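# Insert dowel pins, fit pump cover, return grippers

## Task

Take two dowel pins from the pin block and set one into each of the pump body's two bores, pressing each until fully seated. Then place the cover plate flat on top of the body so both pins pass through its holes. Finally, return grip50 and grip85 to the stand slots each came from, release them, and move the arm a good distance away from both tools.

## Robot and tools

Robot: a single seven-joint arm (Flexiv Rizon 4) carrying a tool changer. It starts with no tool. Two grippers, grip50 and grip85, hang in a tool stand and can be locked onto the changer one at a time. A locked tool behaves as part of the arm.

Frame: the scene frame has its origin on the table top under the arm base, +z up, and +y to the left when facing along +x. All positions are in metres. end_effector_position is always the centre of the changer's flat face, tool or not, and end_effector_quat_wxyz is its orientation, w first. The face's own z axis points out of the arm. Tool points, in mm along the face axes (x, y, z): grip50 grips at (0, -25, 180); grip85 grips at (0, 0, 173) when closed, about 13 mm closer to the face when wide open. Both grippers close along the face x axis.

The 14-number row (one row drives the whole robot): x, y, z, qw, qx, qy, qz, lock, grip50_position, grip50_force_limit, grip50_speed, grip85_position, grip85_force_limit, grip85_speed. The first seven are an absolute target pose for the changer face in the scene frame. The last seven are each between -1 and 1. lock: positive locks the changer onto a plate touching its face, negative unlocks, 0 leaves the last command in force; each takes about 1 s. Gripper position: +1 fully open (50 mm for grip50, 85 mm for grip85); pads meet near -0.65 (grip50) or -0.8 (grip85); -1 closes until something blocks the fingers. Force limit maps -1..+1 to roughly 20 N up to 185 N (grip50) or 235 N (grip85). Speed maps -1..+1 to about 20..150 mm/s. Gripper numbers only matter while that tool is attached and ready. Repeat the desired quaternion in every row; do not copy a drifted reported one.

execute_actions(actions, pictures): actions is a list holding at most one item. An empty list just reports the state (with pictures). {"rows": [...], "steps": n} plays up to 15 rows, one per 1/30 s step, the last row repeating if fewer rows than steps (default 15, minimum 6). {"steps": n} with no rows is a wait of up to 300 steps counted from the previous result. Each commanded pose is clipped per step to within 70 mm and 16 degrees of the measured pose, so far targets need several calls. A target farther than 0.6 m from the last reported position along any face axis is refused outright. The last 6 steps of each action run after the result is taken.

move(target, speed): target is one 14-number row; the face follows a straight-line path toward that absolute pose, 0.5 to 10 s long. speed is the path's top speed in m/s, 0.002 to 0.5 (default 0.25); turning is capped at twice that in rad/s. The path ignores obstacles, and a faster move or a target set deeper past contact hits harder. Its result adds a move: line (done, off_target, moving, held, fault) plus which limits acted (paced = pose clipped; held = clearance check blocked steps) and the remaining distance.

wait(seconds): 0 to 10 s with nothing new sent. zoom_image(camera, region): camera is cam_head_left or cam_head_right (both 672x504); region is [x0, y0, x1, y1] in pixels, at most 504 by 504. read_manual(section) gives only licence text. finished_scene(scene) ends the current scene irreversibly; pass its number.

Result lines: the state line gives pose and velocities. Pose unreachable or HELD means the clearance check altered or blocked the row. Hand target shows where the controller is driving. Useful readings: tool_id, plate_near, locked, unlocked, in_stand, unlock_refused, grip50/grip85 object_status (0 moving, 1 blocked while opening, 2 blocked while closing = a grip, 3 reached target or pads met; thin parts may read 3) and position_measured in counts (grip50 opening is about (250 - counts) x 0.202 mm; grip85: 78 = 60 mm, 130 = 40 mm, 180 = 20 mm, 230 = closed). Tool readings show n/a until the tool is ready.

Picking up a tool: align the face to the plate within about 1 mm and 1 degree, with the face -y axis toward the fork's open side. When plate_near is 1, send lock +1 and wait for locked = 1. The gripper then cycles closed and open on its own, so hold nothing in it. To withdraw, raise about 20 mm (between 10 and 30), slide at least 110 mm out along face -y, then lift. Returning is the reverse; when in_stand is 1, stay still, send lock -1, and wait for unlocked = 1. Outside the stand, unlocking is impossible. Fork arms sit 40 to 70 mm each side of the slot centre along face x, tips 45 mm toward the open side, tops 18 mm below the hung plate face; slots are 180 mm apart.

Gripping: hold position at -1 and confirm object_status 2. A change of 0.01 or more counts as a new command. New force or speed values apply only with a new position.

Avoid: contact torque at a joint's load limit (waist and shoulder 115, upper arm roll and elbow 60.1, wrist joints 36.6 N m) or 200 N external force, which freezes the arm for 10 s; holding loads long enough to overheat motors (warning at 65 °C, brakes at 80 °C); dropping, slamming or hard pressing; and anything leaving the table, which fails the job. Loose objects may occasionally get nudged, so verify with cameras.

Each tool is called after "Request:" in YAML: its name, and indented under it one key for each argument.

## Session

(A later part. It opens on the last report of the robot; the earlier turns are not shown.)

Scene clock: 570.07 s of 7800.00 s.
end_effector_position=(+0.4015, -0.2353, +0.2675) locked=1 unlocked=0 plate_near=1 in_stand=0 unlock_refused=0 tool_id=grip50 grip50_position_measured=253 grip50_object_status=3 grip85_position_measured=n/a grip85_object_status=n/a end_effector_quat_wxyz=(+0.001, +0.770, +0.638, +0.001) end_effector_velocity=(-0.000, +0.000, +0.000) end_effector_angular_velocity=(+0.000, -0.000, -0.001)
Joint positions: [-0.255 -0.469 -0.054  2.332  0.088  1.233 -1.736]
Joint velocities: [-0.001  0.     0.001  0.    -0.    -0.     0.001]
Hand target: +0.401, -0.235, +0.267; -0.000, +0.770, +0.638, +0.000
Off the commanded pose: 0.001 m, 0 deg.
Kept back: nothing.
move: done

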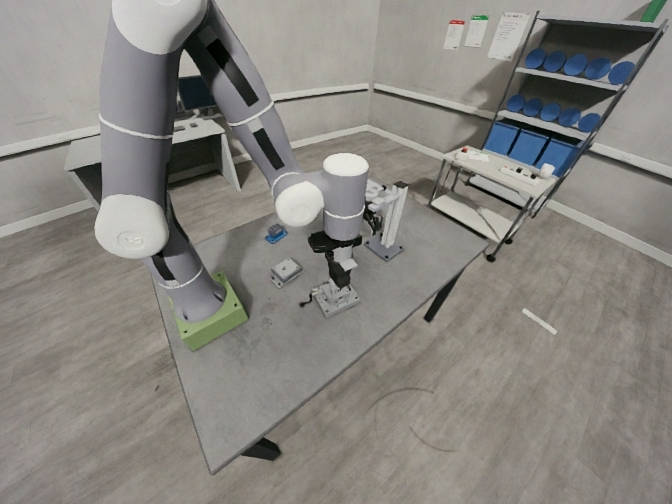

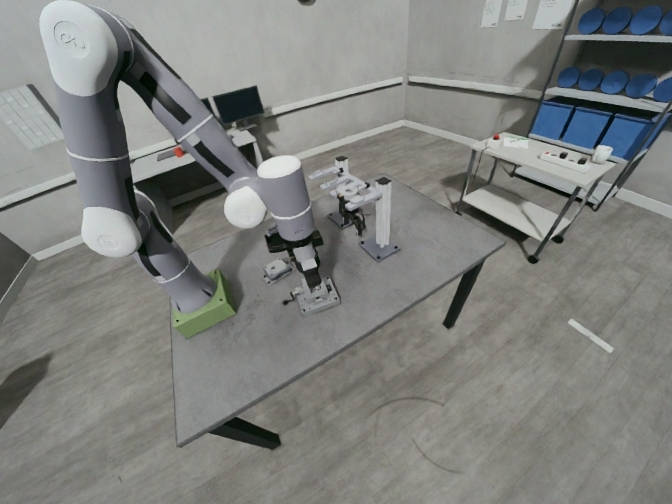

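Request:
move:
  target: [0.4005,-0.2367,0.2685,0,0.770,0.638,0,0,-1,1,-0.5,0,0,0]
  speed: 0.005

Request:
move:
  target: [0.4005,-0.2367,0.2668,0,0.770,0.638,0,0,-1,1,-0.5,0,0,0]
  speed: 0.004

Request:
move:
  target: [0.4012,-0.2328,0.2668,0,0.770,0.638,0,0,-1,1,-0.5,0,0,0]
  speed: 0.002

Request:
move:
  target: [0.4011,-0.2368,0.2685,0,0.770,0.638,0,0,-1,1,-0.5,0,0,0]
  speed: 0.005

Request:
move:
  target: [0.4011,-0.2368,0.2668,0,0.770,0.638,0,0,-1,1,-0.5,0,0,0]
  speed: 0.004

Request:
move:
  target: [0.4018,-0.2329,0.2668,0,0.770,0.638,0,0,-1,1,-0.5,0,0,0]
  speed: 0.002

Request:
move:
  target: [0.3999,-0.2366,0.2685,0,0.770,0.638,0,0,-1,1,-0.5,0,0,0]
  speed: 0.005

Request:
move:
  target: [0.3999,-0.2366,0.2668,0,0.770,0.638,0,0,-1,1,-0.5,0,0,0]
  speed: 0.004

Request:
move:
  target: [0.4006,-0.2327,0.2668,0,0.770,0.638,0,0,-1,1,-0.5,0,0,0]
  speed: 0.002

Scene clock: 573.00 s of 7800.00 s.
end_effector_position=(+0.4005, -0.2367, +0.2684) locked=1 unlocked=0 plate_near=1 in_stand=0 unlock_refused=0 tool_id=grip50 grip50_position_measured=253 grip50_object_status=3 grip85_position_measured=n/a grip85_object_status=n/a end_effector_quat_wxyz=(-0.000, +0.770, +0.638, +0.000) end_effector_velocity=(+0.000, +0.000, +0.000) end_effector_angular_velocity=(-0.000, -0.000, +0.000)
Joint positions: [-0.258 -0.465 -0.055  2.332  0.088  1.227 -1.738]
Joint velocities: [-0.     0.     0.    -0.    -0.     0.     0.001]
Hand target: +0.400, -0.237, +0.268; +0.000, +0.770, +0.638, -0.000
Off the commanded pose: 0.000 m, 0 deg.
Kept back: nothing.
move: done

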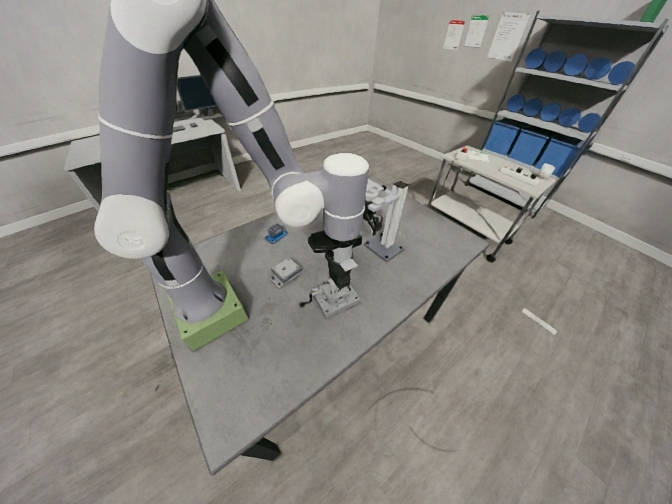

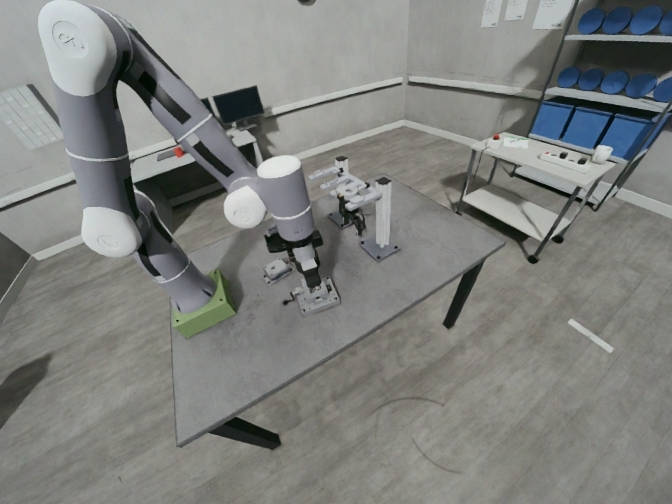

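Scene clock: 573.70 s of 7800.00 s.
end_effector_position=(+0.4009, -0.2367, +0.2675) locked=1 unlocked=0 plate_near=1 in_stand=0 unlock_refused=0 tool_id=grip50 grip50_position_measured=253 grip50_object_status=3 grip85_position_measured=n/a grip85_object_status=n/a end_effector_quat_wxyz=(+0.001, +0.770, +0.638, +0.000) end_effector_velocity=(-0.000, +0.000, -0.000) end_effector_angular_velocity=(+0.000, +0.000, -0.001)
Joint positions: [-0.259 -0.469 -0.054  2.331  0.088  1.231 -1.739]
Joint velocities: [-0.     0.     0.     0.     0.    -0.     0.001]
Hand target: +0.401, -0.237, +0.267; -0.000, +0.770, +0.638, +0.000
Off the commanded pose: 0.001 m, 0 deg.
Kept back: nothing.
move: done

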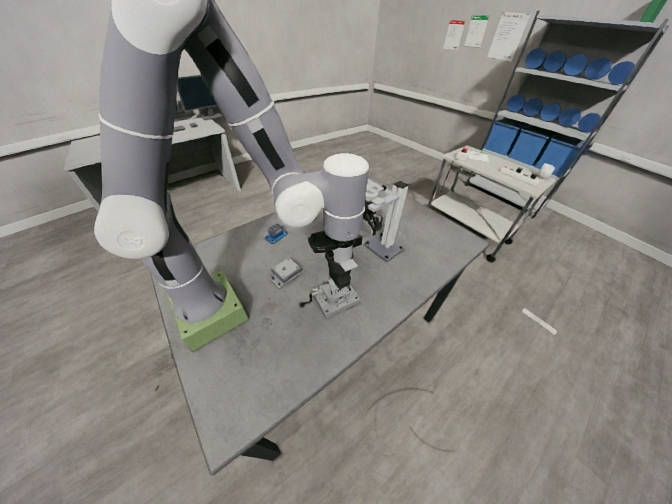

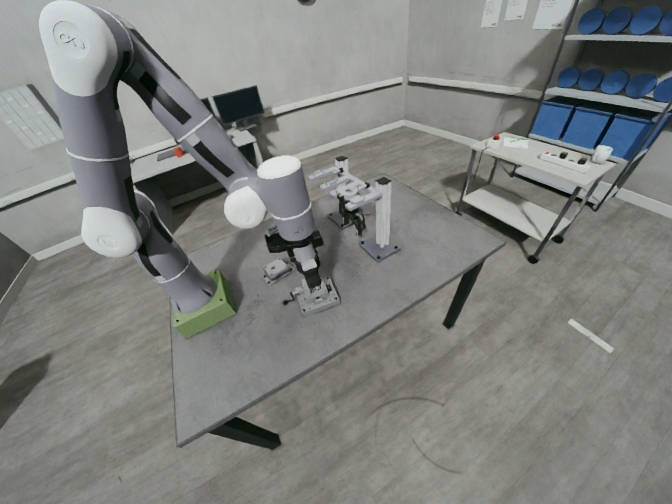

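Scene clock: 575.93 s of 7800.00 s.
end_effector_position=(+0.4014, -0.2341, +0.2676) locked=1 unlocked=0 plate_near=1 in_stand=0 unlock_refused=0 tool_id=grip50 grip50_position_measured=253 grip50_object_status=3 grip85_position_measured=n/a grip85_object_status=n/a end_effector_quat_wxyz=(+0.001, +0.770, +0.638, +0.000) end_effector_velocity=(+0.000, -0.000, -0.000) end_effector_angular_velocity=(+0.000, +0.000, +0.001)
Joint positions: [-0.251 -0.467 -0.056  2.334  0.088  1.234 -1.731]
Joint velocities: [ 0.    -0.    -0.    -0.     0.    -0.    -0.001]
Hand target: +0.401, -0.233, +0.267; -0.000, +0.770, +0.638, +0.000
Off the commanded pose: 0.002 m, 0 deg.
Kept back: nothing.
move: done

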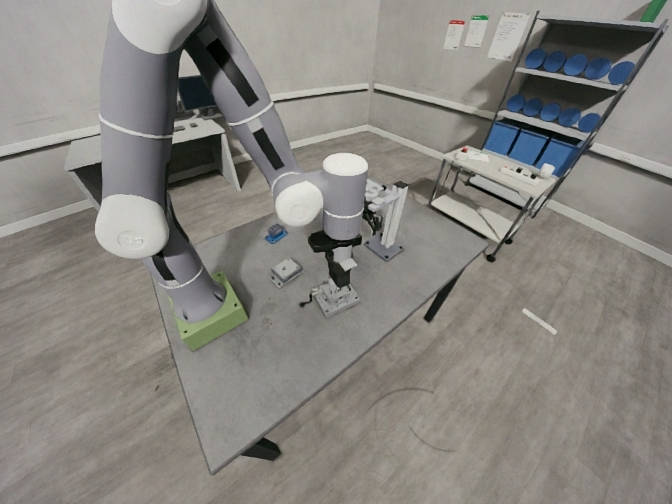

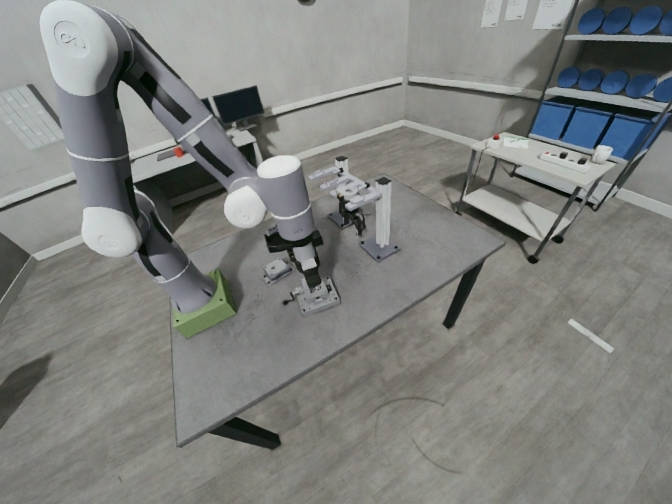

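Scene clock: 576.73 s of 7800.00 s.
end_effector_position=(+0.4011, -0.2368, +0.2684) locked=1 unlocked=0 plate_near=1 in_stand=0 unlock_refused=0 tool_id=grip50 grip50_position_measured=253 grip50_object_status=3 grip85_position_measured=n/a grip85_object_status=n/a end_effector_quat_wxyz=(+0.000, +0.770, +0.638, -0.000) end_effector_velocity=(-0.000, -0.000, -0.000) end_effector_angular_velocity=(-0.000, +0.000, -0.000)
Joint positions: [-0.258 -0.466 -0.055  2.33   0.088  1.226 -1.738]
Joint velocities: [-0. -0. -0.  0.  0.  0. -0.]
Hand target: +0.401, -0.237, +0.269; +0.000, +0.770, +0.638, -0.000
Off the commanded pose: 0.000 m, 0 deg.
Kept back: nothing.
move: done

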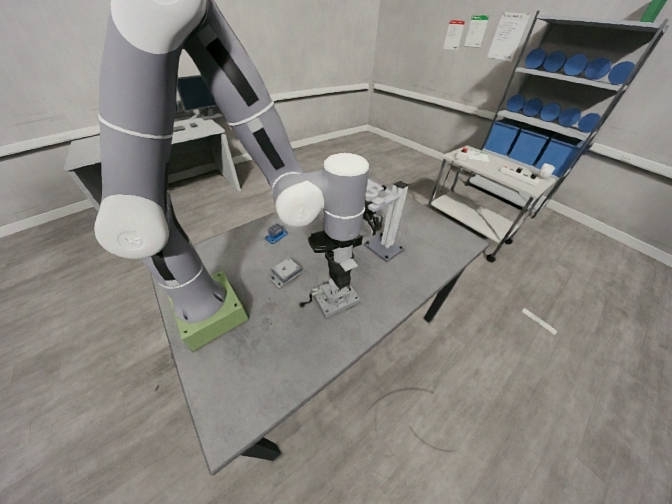

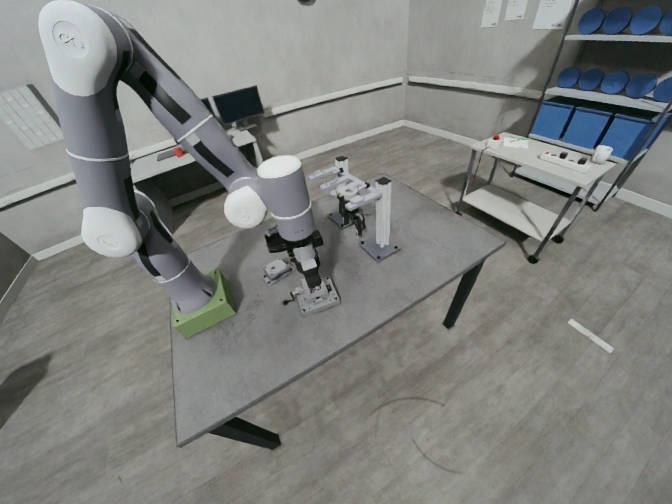

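Scene clock: 577.43 s of 7800.00 s.
end_effector_position=(+0.4015, -0.2370, +0.2675) locked=1 unlocked=0 plate_near=1 in_stand=0 unlock_refused=0 tool_id=grip50 grip50_position_measured=253 grip50_object_status=3 grip85_position_measured=n/a grip85_object_status=n/a end_effector_quat_wxyz=(+0.001, +0.770, +0.638, +0.000) end_effector_velocity=(-0.000, -0.000, -0.000) end_effector_angular_velocity=(+0.001, +0.000, -0.001)
Joint positions: [-0.259 -0.469 -0.054  2.329  0.088  1.23  -1.739]
Joint velocities: [-0.    -0.     0.     0.     0.001 -0.     0.   ]
Hand target: +0.401, -0.237, +0.267; -0.000, +0.770, +0.638, -0.000
Off the commanded pose: 0.001 m, 0 deg.
Kept back: nothing.
move: done

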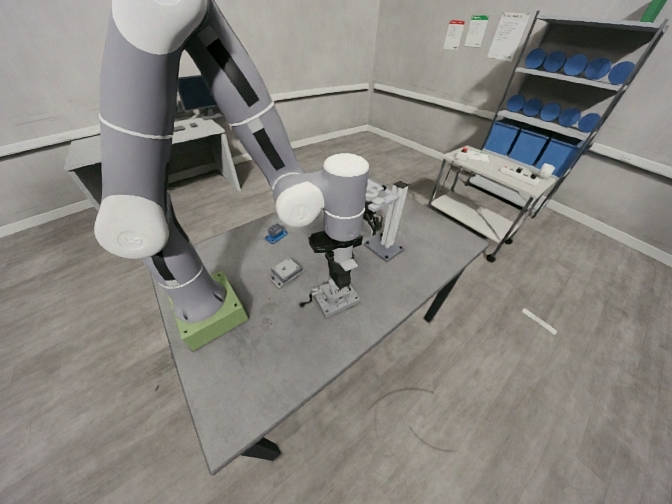

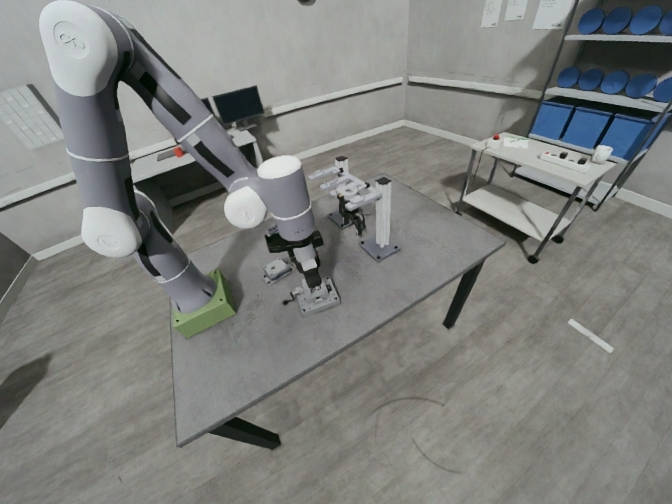

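Scene clock: 579.73 s of 7800.00 s.
end_effector_position=(+0.4022, -0.2341, +0.2676) locked=1 unlocked=0 plate_near=1 in_stand=0 unlock_refused=0 tool_id=grip50 grip50_position_measured=253 grip50_object_status=3 grip85_position_measured=n/a grip85_object_status=n/a end_effector_quat_wxyz=(+0.001, +0.770, +0.638, +0.000) end_effector_velocity=(-0.000, -0.000, -0.000) end_effector_angular_velocity=(+0.000, -0.000, -0.001)
Joint positions: [-0.251 -0.468 -0.056  2.333  0.088  1.234 -1.731]
Joint velocities: [ 0.    -0.    -0.    -0.     0.001 -0.     0.001]
Hand target: +0.402, -0.233, +0.267; -0.000, +0.770, +0.638, +0.000
Off the commanded pose: 0.001 m, 0 deg.
Kept back: nothing.
move: done

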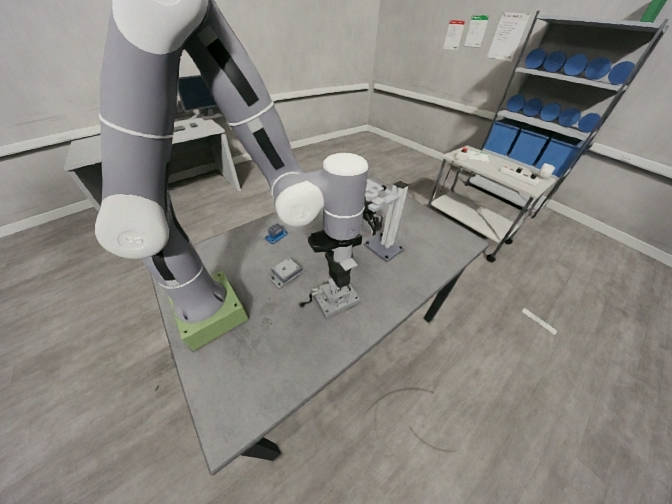

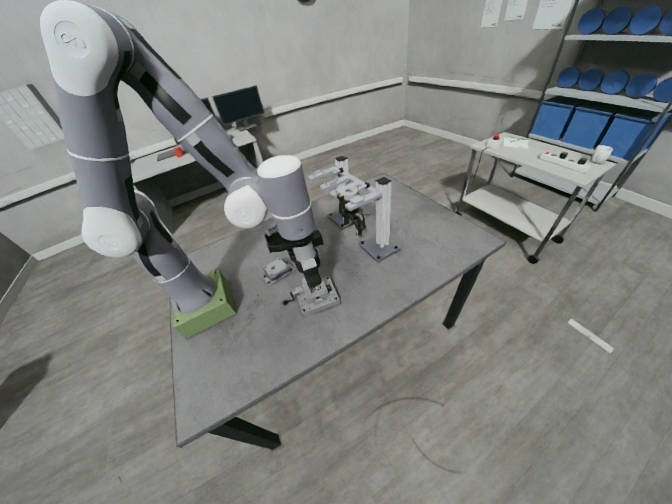

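Scene clock: 580.67 s of 7800.00 s.
end_effector_position=(+0.4000, -0.2366, +0.2685) locked=1 unlocked=0 plate_near=1 in_stand=0 unlock_refused=0 tool_id=grip50 grip50_position_measured=253 grip50_object_status=3 grip85_position_measured=n/a grip85_object_status=n/a end_effector_quat_wxyz=(+0.000, +0.770, +0.638, +0.000) end_effector_velocity=(-0.000, +0.000, -0.000) end_effector_angular_velocity=(+0.000, +0.000, +0.001)
Joint positions: [-0.258 -0.465 -0.055  2.333  0.088  1.228 -1.739]
Joint velocities: [ 0.    -0.     0.     0.     0.001 -0.    -0.001]
Hand target: +0.400, -0.237, +0.268; +0.000, +0.770, +0.638, -0.000
Off the commanded pose: 0.000 m, 0 deg.
Kept back: nothing.
move: done

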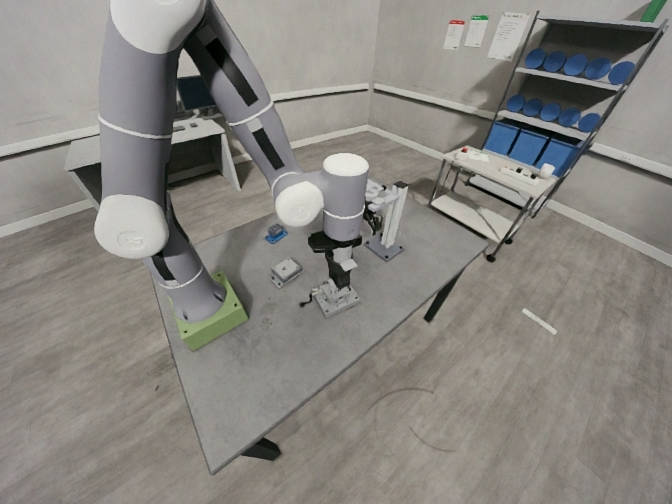

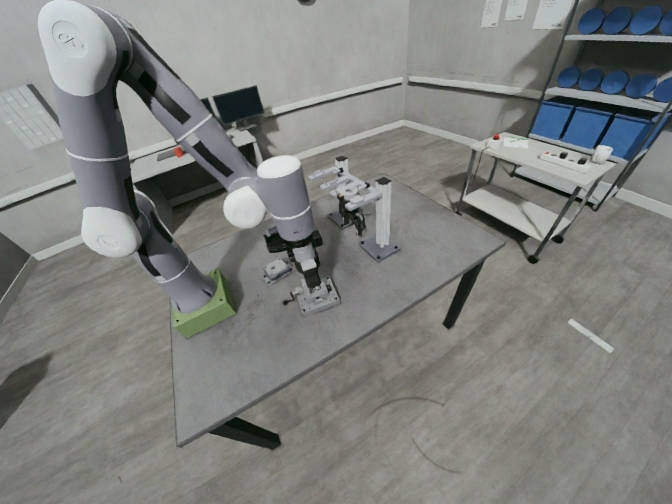

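Scene clock: 581.37 s of 7800.00 s.
end_effector_position=(+0.4003, -0.2368, +0.2675) locked=1 unlocked=0 plate_near=1 in_stand=0 unlock_refused=0 tool_id=grip50 grip50_position_measured=253 grip50_object_status=3 grip85_position_measured=n/a grip85_object_status=n/a end_effector_quat_wxyz=(+0.001, +0.770, +0.638, +0.000) end_effector_velocity=(+0.000, -0.000, -0.000) end_effector_angular_velocity=(+0.000, -0.000, -0.001)
Joint positions: [-0.259 -0.468 -0.054  2.332  0.088  1.232 -1.739]
Joint velocities: [-0. -0.  0. -0.  0.  0.  0.]
Hand target: +0.400, -0.237, +0.267; -0.000, +0.770, +0.638, -0.000
Off the commanded pose: 0.001 m, 0 deg.
Kept back: nothing.
move: done

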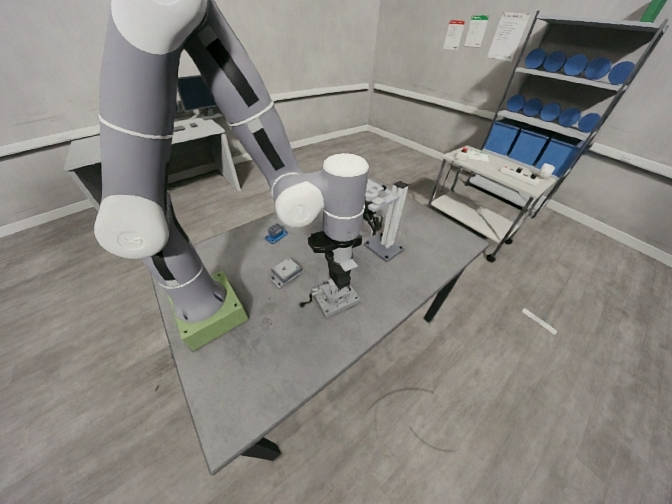

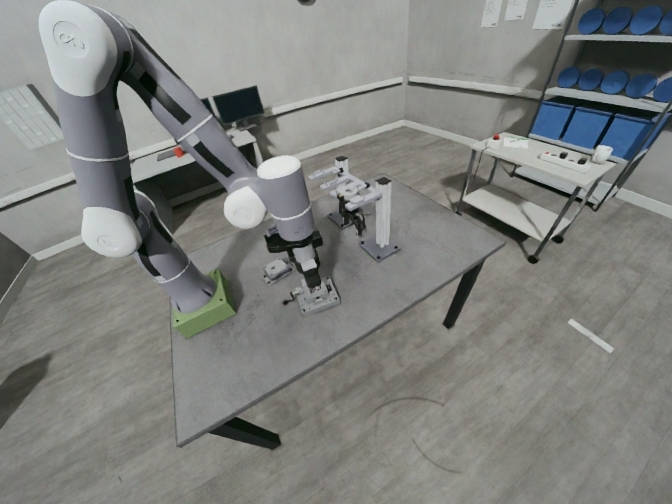

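Scene clock: 583.67 s of 7800.00 s.
end_effector_position=(+0.4010, -0.2340, +0.2676) locked=1 unlocked=0 plate_near=1 in_stand=0 unlock_refused=0 tool_id=grip50 grip50_position_measured=253 grip50_object_status=3 grip85_position_measured=n/a grip85_object_status=n/a end_effector_quat_wxyz=(+0.001, +0.770, +0.638, +0.000) end_effector_velocity=(-0.000, -0.000, +0.000) end_effector_angular_velocity=(+0.000, -0.000, -0.001)
Joint positions: [-0.251 -0.467 -0.056  2.336  0.088  1.236 -1.731]
Joint velocities: [-0.     0.     0.     0.     0.    -0.     0.001]
Hand target: +0.401, -0.233, +0.267; -0.000, +0.770, +0.638, +0.000
Off the commanded pose: 0.002 m, 0 deg.
Kept back: nothing.
move: done

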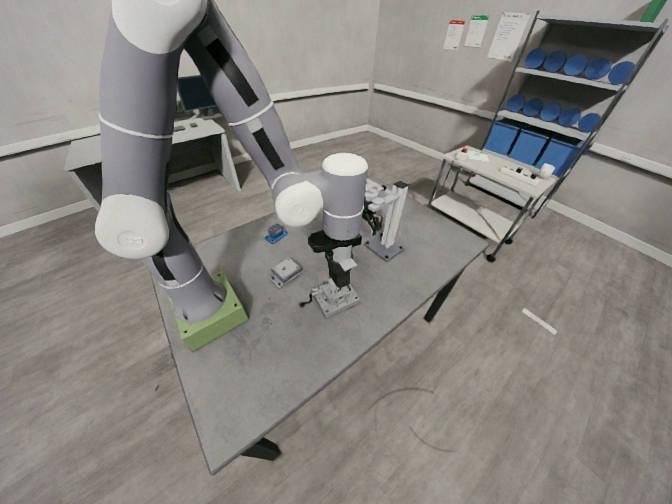

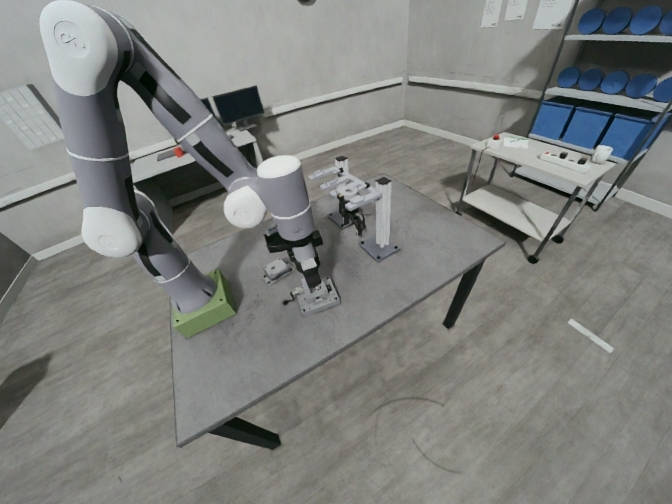

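Request:
execute_actions:
  actions: []

Scene clock: 584.83 s of 7800.00 s.
end_effector_position=(+0.4010, -0.2340, +0.2676) locked=1 unlocked=0 plate_near=1 in_stand=0 unlock_refused=0 tool_id=grip50 grip50_position_measured=253 grip50_object_status=3 grip85_position_measured=n/a grip85_object_status=n/a end_effector_quat_wxyz=(+0.001, +0.770, +0.638, +0.000) end_effector_velocity=(-0.000, +0.000, -0.000) end_effector_angular_velocity=(+0.000, +0.000, -0.001)
Joint positions: [-0.251 -0.467 -0.056  2.336  0.088  1.236 -1.731]
Joint velocities: [ 0.    -0.     0.     0.     0.     0.     0.001]
Hand target: +0.401, -0.233, +0.267; -0.000, +0.770, +0.638, +0.000
Off the commanded pose: 0.002 m, 0 deg.
Kept back: nothing.
Steps of this call (steps 1 to 35: nothing new was sent). Readings (end_effector_position | what the end effector reports):
1: (+0.4010, -0.2340, +0.2676) | locked=1 unlocked=0 plate_near=1 in_stand=0 unlock_refused=0 tool_id=grip50 grip50_position_measured=253 grip50_object_status=3 grip85_position_measured=n/a grip85_object_status=n/a
2: (+0.4010, -0.2340, +0.2676) | locked=1 unlocked=0 plate_near=1 in_stand=0 unlock_refused=0 tool_id=grip50 grip50_position_measured=253 grip50_object_status=3 grip85_position_measured=n/a grip85_object_status=n/a
4: (+0.4010, -0.2340, +0.2676) | locked=1 unlocked=0 plate_near=1 in_stand=0 unlock_refused=0 tool_id=grip50 grip50_position_measured=253 grip50_object_status=3 grip85_position_measured=n/a grip85_object_status=n/a
8: (+0.4010, -0.2340, +0.2676) | locked=1 unlocked=0 plate_near=1 in_stand=0 unlock_refused=0 tool_id=grip50 grip50_position_measured=253 grip50_object_status=3 grip85_position_measured=n/a grip85_object_status=n/a
35: the state above

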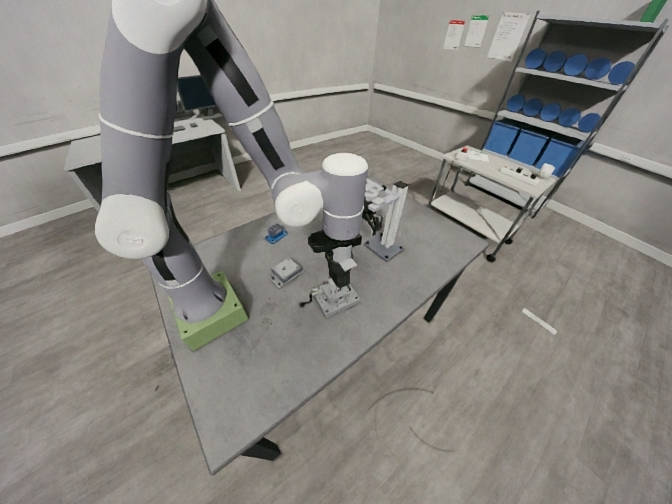

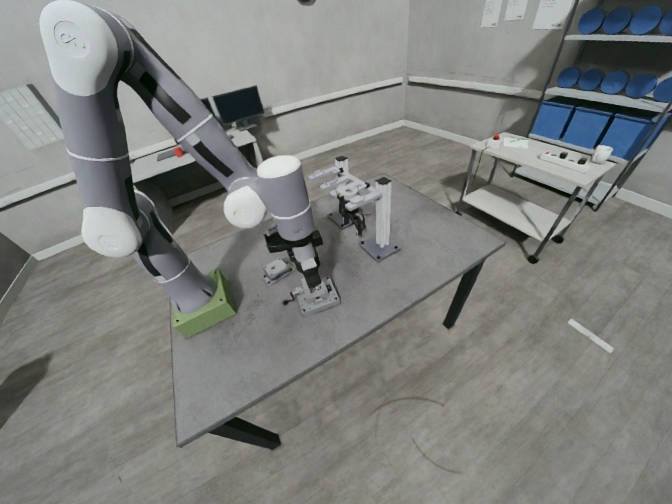

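Request:
move:
  target: [0.4017,-0.2341,0.2687,0,0.770,0.638,0,0,-1,1,0,0,0,0]
  speed: 0.01

Request:
move:
  target: [0.4023,-0.2325,0.2687,0,0.770,0.638,0,0,-1,1,0,0,0,0]
  speed: 0.01

Request:
move:
  target: [0.4023,-0.2325,0.2668,0,0.770,0.638,0,0,-1,1,0,0,0,0]
  speed: 0.004

Request:
move:
  target: [0.4010,-0.2395,0.2668,0,0.770,0.638,0,0,-1,1,0,0,0,0]
  speed: 0.002

Scene clock: 586.00 s of 7800.00 s.
end_effector_position=(+0.4017, -0.2341, +0.2686) locked=1 unlocked=0 plate_near=1 in_stand=0 unlock_refused=0 tool_id=grip50 grip50_position_measured=253 grip50_object_status=3 grip85_position_measured=n/a grip85_object_status=n/a end_effector_quat_wxyz=(+0.000, +0.770, +0.638, +0.000) end_effector_velocity=(-0.000, -0.000, -0.000) end_effector_angular_velocity=(+0.000, +0.000, -0.001)
Joint positions: [-0.252 -0.464 -0.055  2.333  0.088  1.227 -1.732]
Joint velocities: [ 0.    -0.    -0.    -0.     0.001  0.     0.   ]
Hand target: +0.402, -0.234, +0.269; +0.000, +0.770, +0.638, -0.000
Off the commanded pose: 0.000 m, 0 deg.
Kept back: nothing.
move: done

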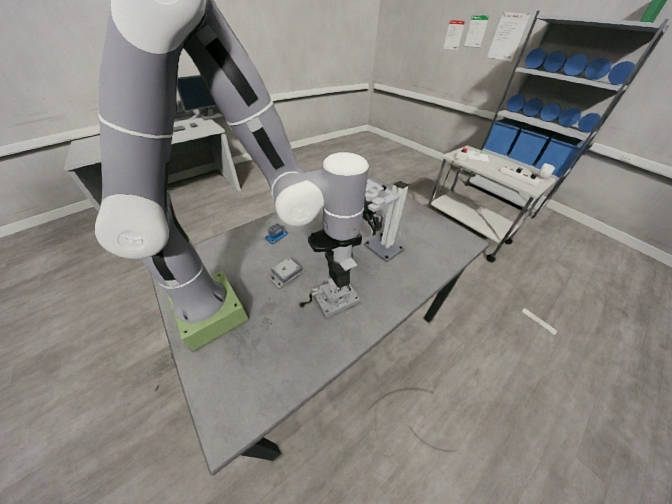

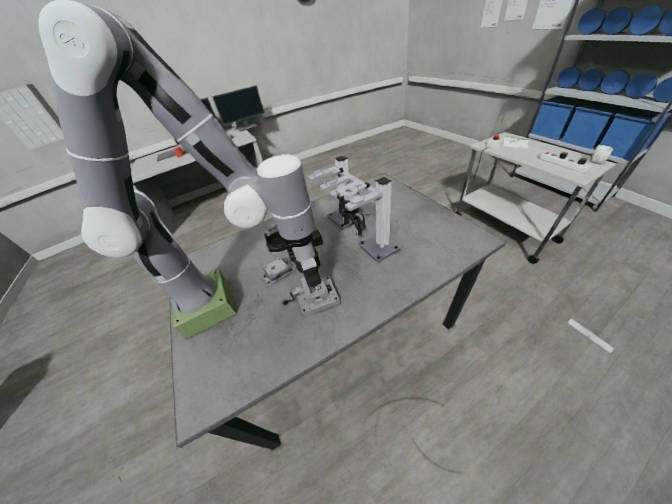

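Scene clock: 586.70 s of 7800.00 s.
end_effector_position=(+0.4023, -0.2325, +0.2686) locked=1 unlocked=0 plate_near=1 in_stand=0 unlock_refused=0 tool_id=grip50 grip50_position_measured=253 grip50_object_status=3 grip85_position_measured=n/a grip85_object_status=n/a end_effector_quat_wxyz=(-0.000, +0.770, +0.638, -0.000) end_effector_velocity=(-0.000, -0.000, +0.000) end_effector_angular_velocity=(-0.000, -0.000, -0.001)
Joint positions: [-0.248 -0.464 -0.055  2.333  0.088  1.227 -1.729]
Joint velocities: [-0.     0.    -0.     0.     0.     0.     0.001]
Hand target: +0.402, -0.232, +0.269; -0.000, +0.770, +0.638, +0.000
Off the commanded pose: 0.000 m, 0 deg.
Kept back: nothing.
move: done

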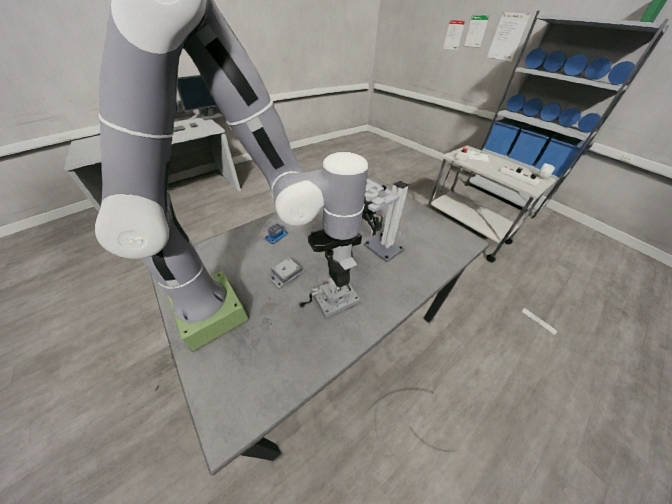

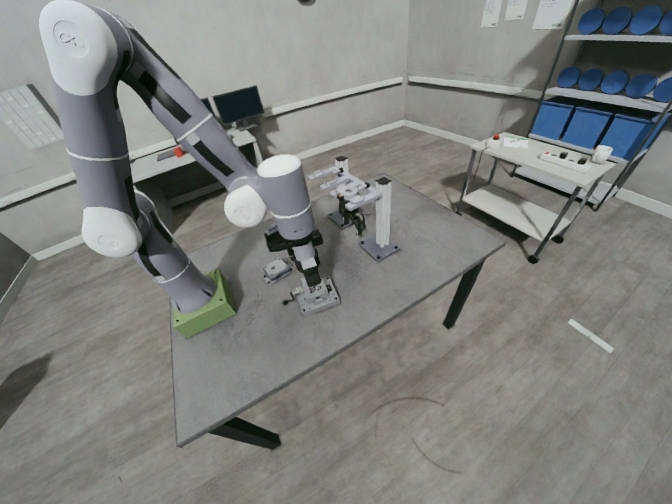

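Scene clock: 587.40 s of 7800.00 s.
end_effector_position=(+0.4027, -0.2327, +0.2675) locked=1 unlocked=0 plate_near=1 in_stand=0 unlock_refused=0 tool_id=grip50 grip50_position_measured=253 grip50_object_status=3 grip85_position_measured=n/a grip85_object_status=n/a end_effector_quat_wxyz=(+0.001, +0.770, +0.638, +0.000) end_effector_velocity=(-0.000, +0.000, -0.000) end_effector_angular_velocity=(+0.001, +0.000, +0.001)
Joint positions: [-0.249 -0.468 -0.054  2.333  0.088  1.232 -1.729]
Joint velocities: [-0.     0.     0.001  0.     0.    -0.    -0.001]
Hand target: +0.402, -0.233, +0.267; -0.000, +0.770, +0.638, +0.000
Off the commanded pose: 0.001 m, 0 deg.
Kept back: nothing.
move: done

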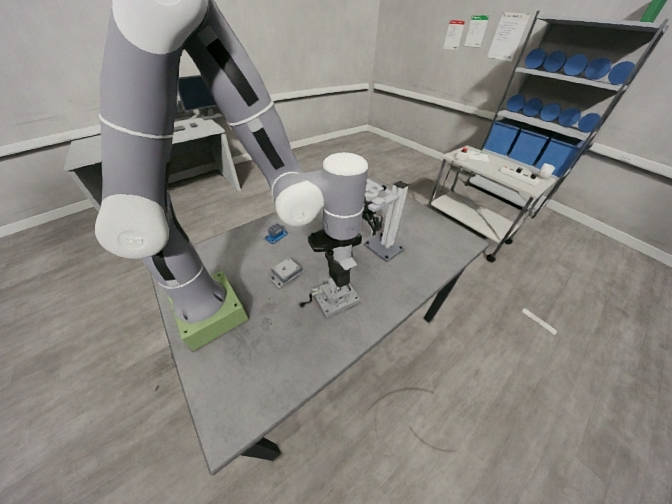

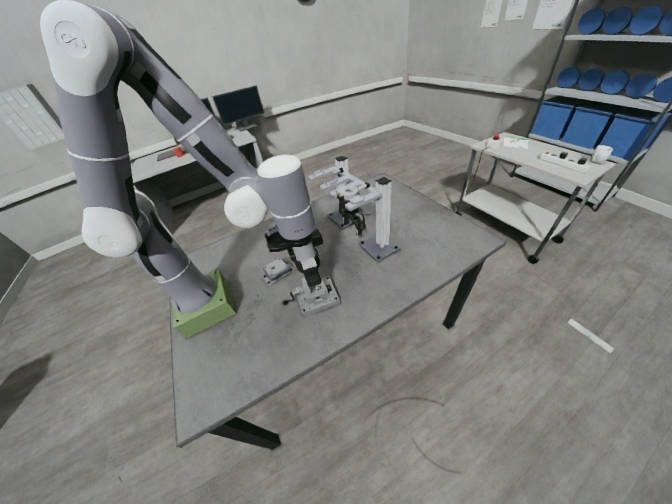

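Scene clock: 591.17 s of 7800.00 s.
end_effector_position=(+0.4020, -0.2387, +0.2677) locked=1 unlocked=0 plate_near=1 in_stand=0 unlock_refused=0 tool_id=grip50 grip50_position_measured=253 grip50_object_status=3 grip85_position_measured=n/a grip85_object_status=n/a end_effector_quat_wxyz=(+0.001, +0.770, +0.638, +0.001) end_effector_velocity=(+0.000, +0.000, -0.000) end_effector_angular_velocity=(+0.000, +0.000, +0.000)
Joint positions: [-0.266 -0.471 -0.051  2.325  0.086  1.229 -1.743]
Joint velocities: [-0.001 -0.     0.001 -0.    -0.001 -0.     0.001]
Hand target: +0.401, -0.240, +0.267; +0.000, +0.770, +0.638, -0.000
Off the commanded pose: 0.002 m, 0 deg.
Kept back: nothing.
move: done

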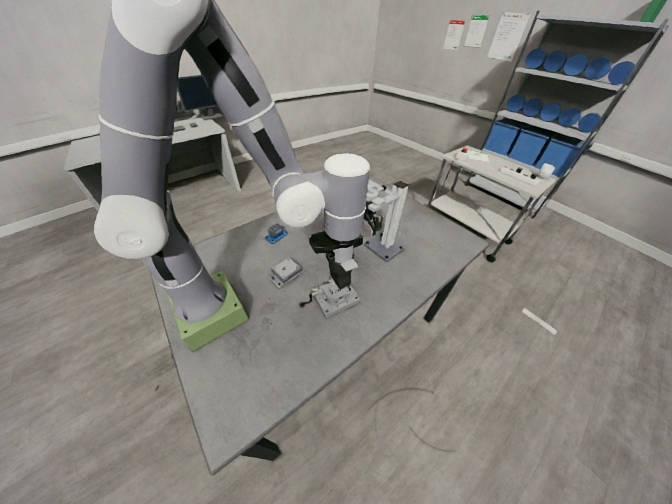

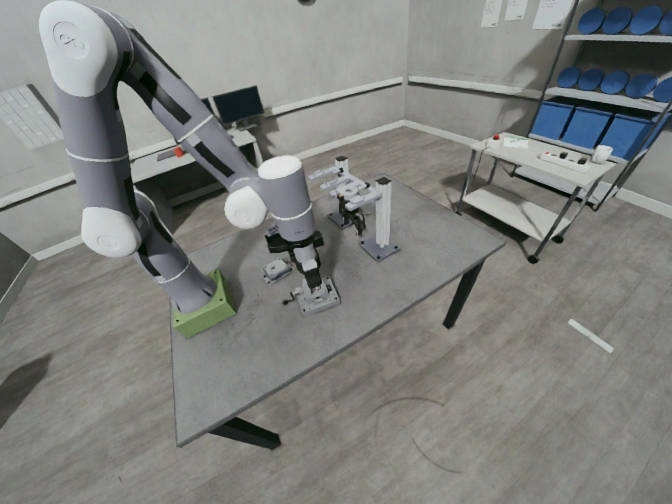

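Request:
move:
  target: [0.4010,-0.2385,0.275,0,0.770,0.638,0,0,-1,1,0,0,0,0]
  speed: 0.01

Request:
move:
  target: [0.3770,-0.2345,0.273,0.047,0.7685,0.6368,0.0389,0,-1,1,0,0,0,0]
  speed: 0.03

Request:
move:
  target: [0.3770,-0.2345,0.2675,0.047,0.7685,0.6368,0.0389,0,-1,1,0,0,0,0]
  speed: 0.003

Scene clock: 592.43 s of 7800.00 s.
end_effector_position=(+0.4010, -0.2385, +0.2750) locked=1 unlocked=0 plate_near=1 in_stand=0 unlock_refused=0 tool_id=grip50 grip50_position_measured=253 grip50_object_status=3 grip85_position_measured=n/a grip85_object_status=n/a end_effector_quat_wxyz=(+0.000, +0.770, +0.638, +0.000) end_effector_velocity=(+0.000, +0.000, -0.000) end_effector_angular_velocity=(+0.000, +0.000, -0.001)
Joint positions: [-0.262 -0.447 -0.057  2.329  0.083  1.207 -1.739]
Joint velocities: [ 0.001 -0.     0.    -0.     0.001 -0.     0.001]
Hand target: +0.401, -0.238, +0.275; +0.000, +0.770, +0.638, -0.000
Off the commanded pose: 0.000 m, 0 deg.
Kept back: nothing.
move: done

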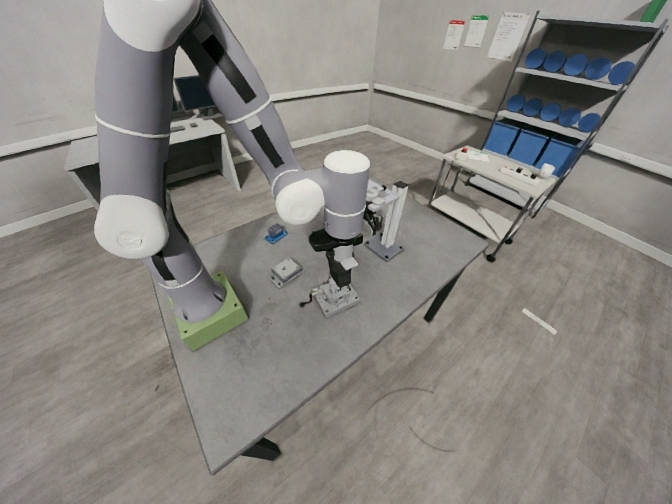

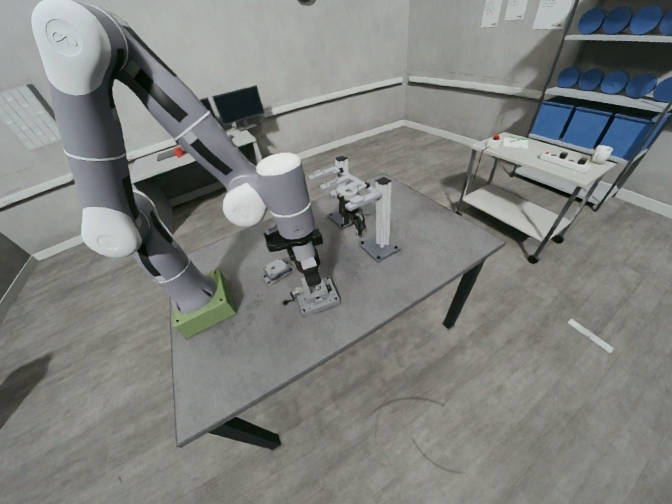

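Scene clock: 594.70 s of 7800.00 s.
end_effector_position=(+0.3770, -0.2346, +0.2731) locked=1 unlocked=0 plate_near=1 in_stand=0 unlock_refused=0 tool_id=grip50 grip50_position_measured=253 grip50_object_status=3 grip85_position_measured=n/a grip85_object_status=n/a end_effector_quat_wxyz=(+0.047, +0.769, +0.637, +0.039) end_effector_velocity=(-0.000, -0.000, -0.000) end_effector_angular_velocity=(-0.000, +0.000, +0.001)
Joint positions: [-0.301 -0.451 -0.009  2.426  0.138  1.429 -1.794]
Joint velocities: [-0.    -0.    -0.     0.    -0.    -0.    -0.001]
Hand target: +0.377, -0.235, +0.273; +0.047, +0.769, +0.637, +0.039
Off the commanded pose: 0.000 m, 0 deg.
Kept back: nothing.
move: done

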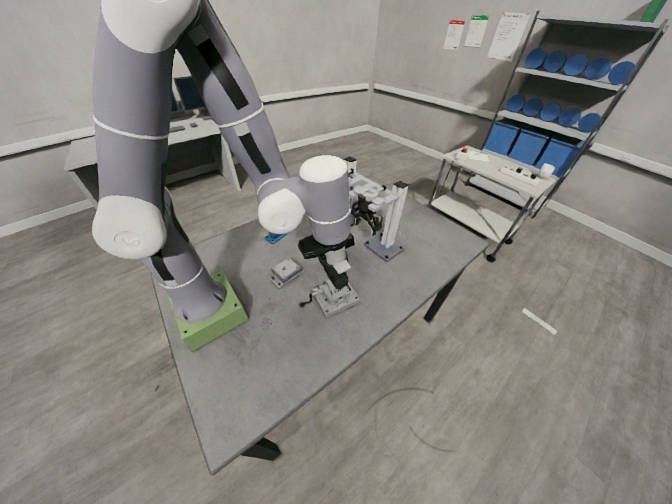

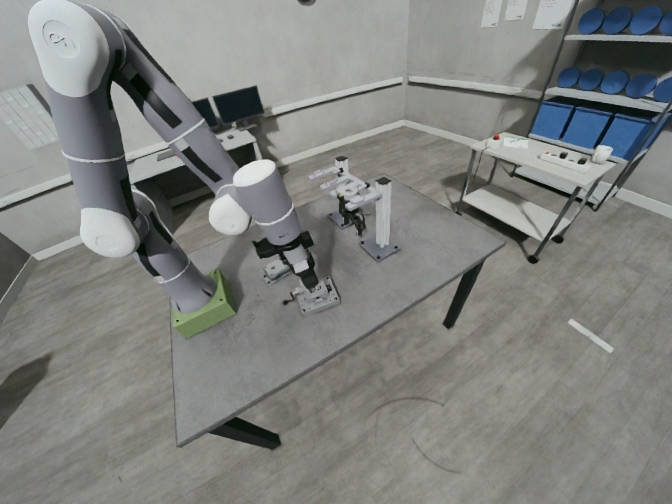

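Scene clock: 596.77 s of 7800.00 s.
end_effector_position=(+0.3780, -0.2346, +0.2689) locked=1 unlocked=0 plate_near=1 in_stand=0 unlock_refused=0 tool_id=grip50 grip50_position_measured=253 grip50_object_status=3 grip85_position_measured=n/a grip85_object_status=n/a end_effector_quat_wxyz=(+0.049, +0.768, +0.637, +0.040) end_effector_velocity=(-0.000, -0.000, -0.000) end_effector_angular_velocity=(+0.000, +0.000, -0.002)
Joint positions: [-0.306 -0.467 -0.004  2.423  0.138  1.447 -1.794]
Joint velocities: [-0.    -0.     0.     0.     0.    -0.     0.001]
Hand target: +0.377, -0.235, +0.268; +0.047, +0.769, +0.637, +0.039
Off the commanded pose: 0.002 m, 0 deg.
Kept back: nothing.
move: done

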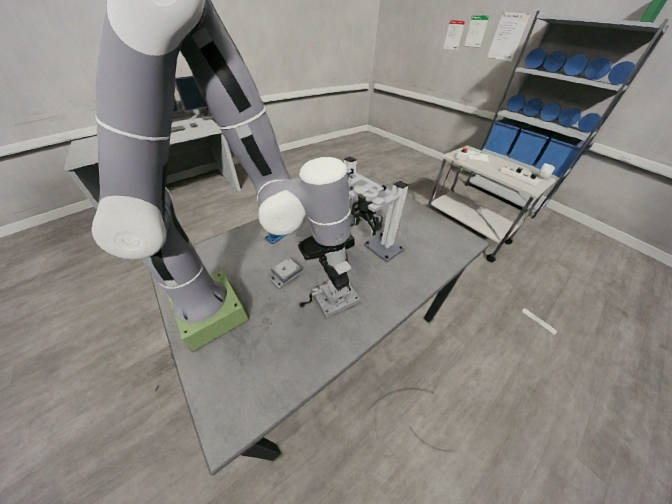

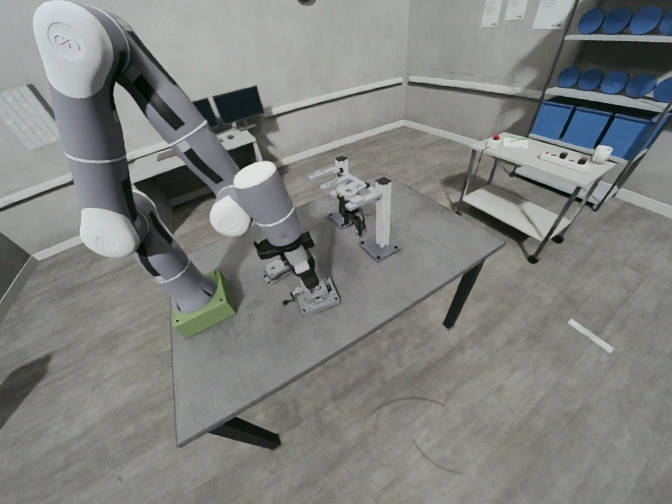

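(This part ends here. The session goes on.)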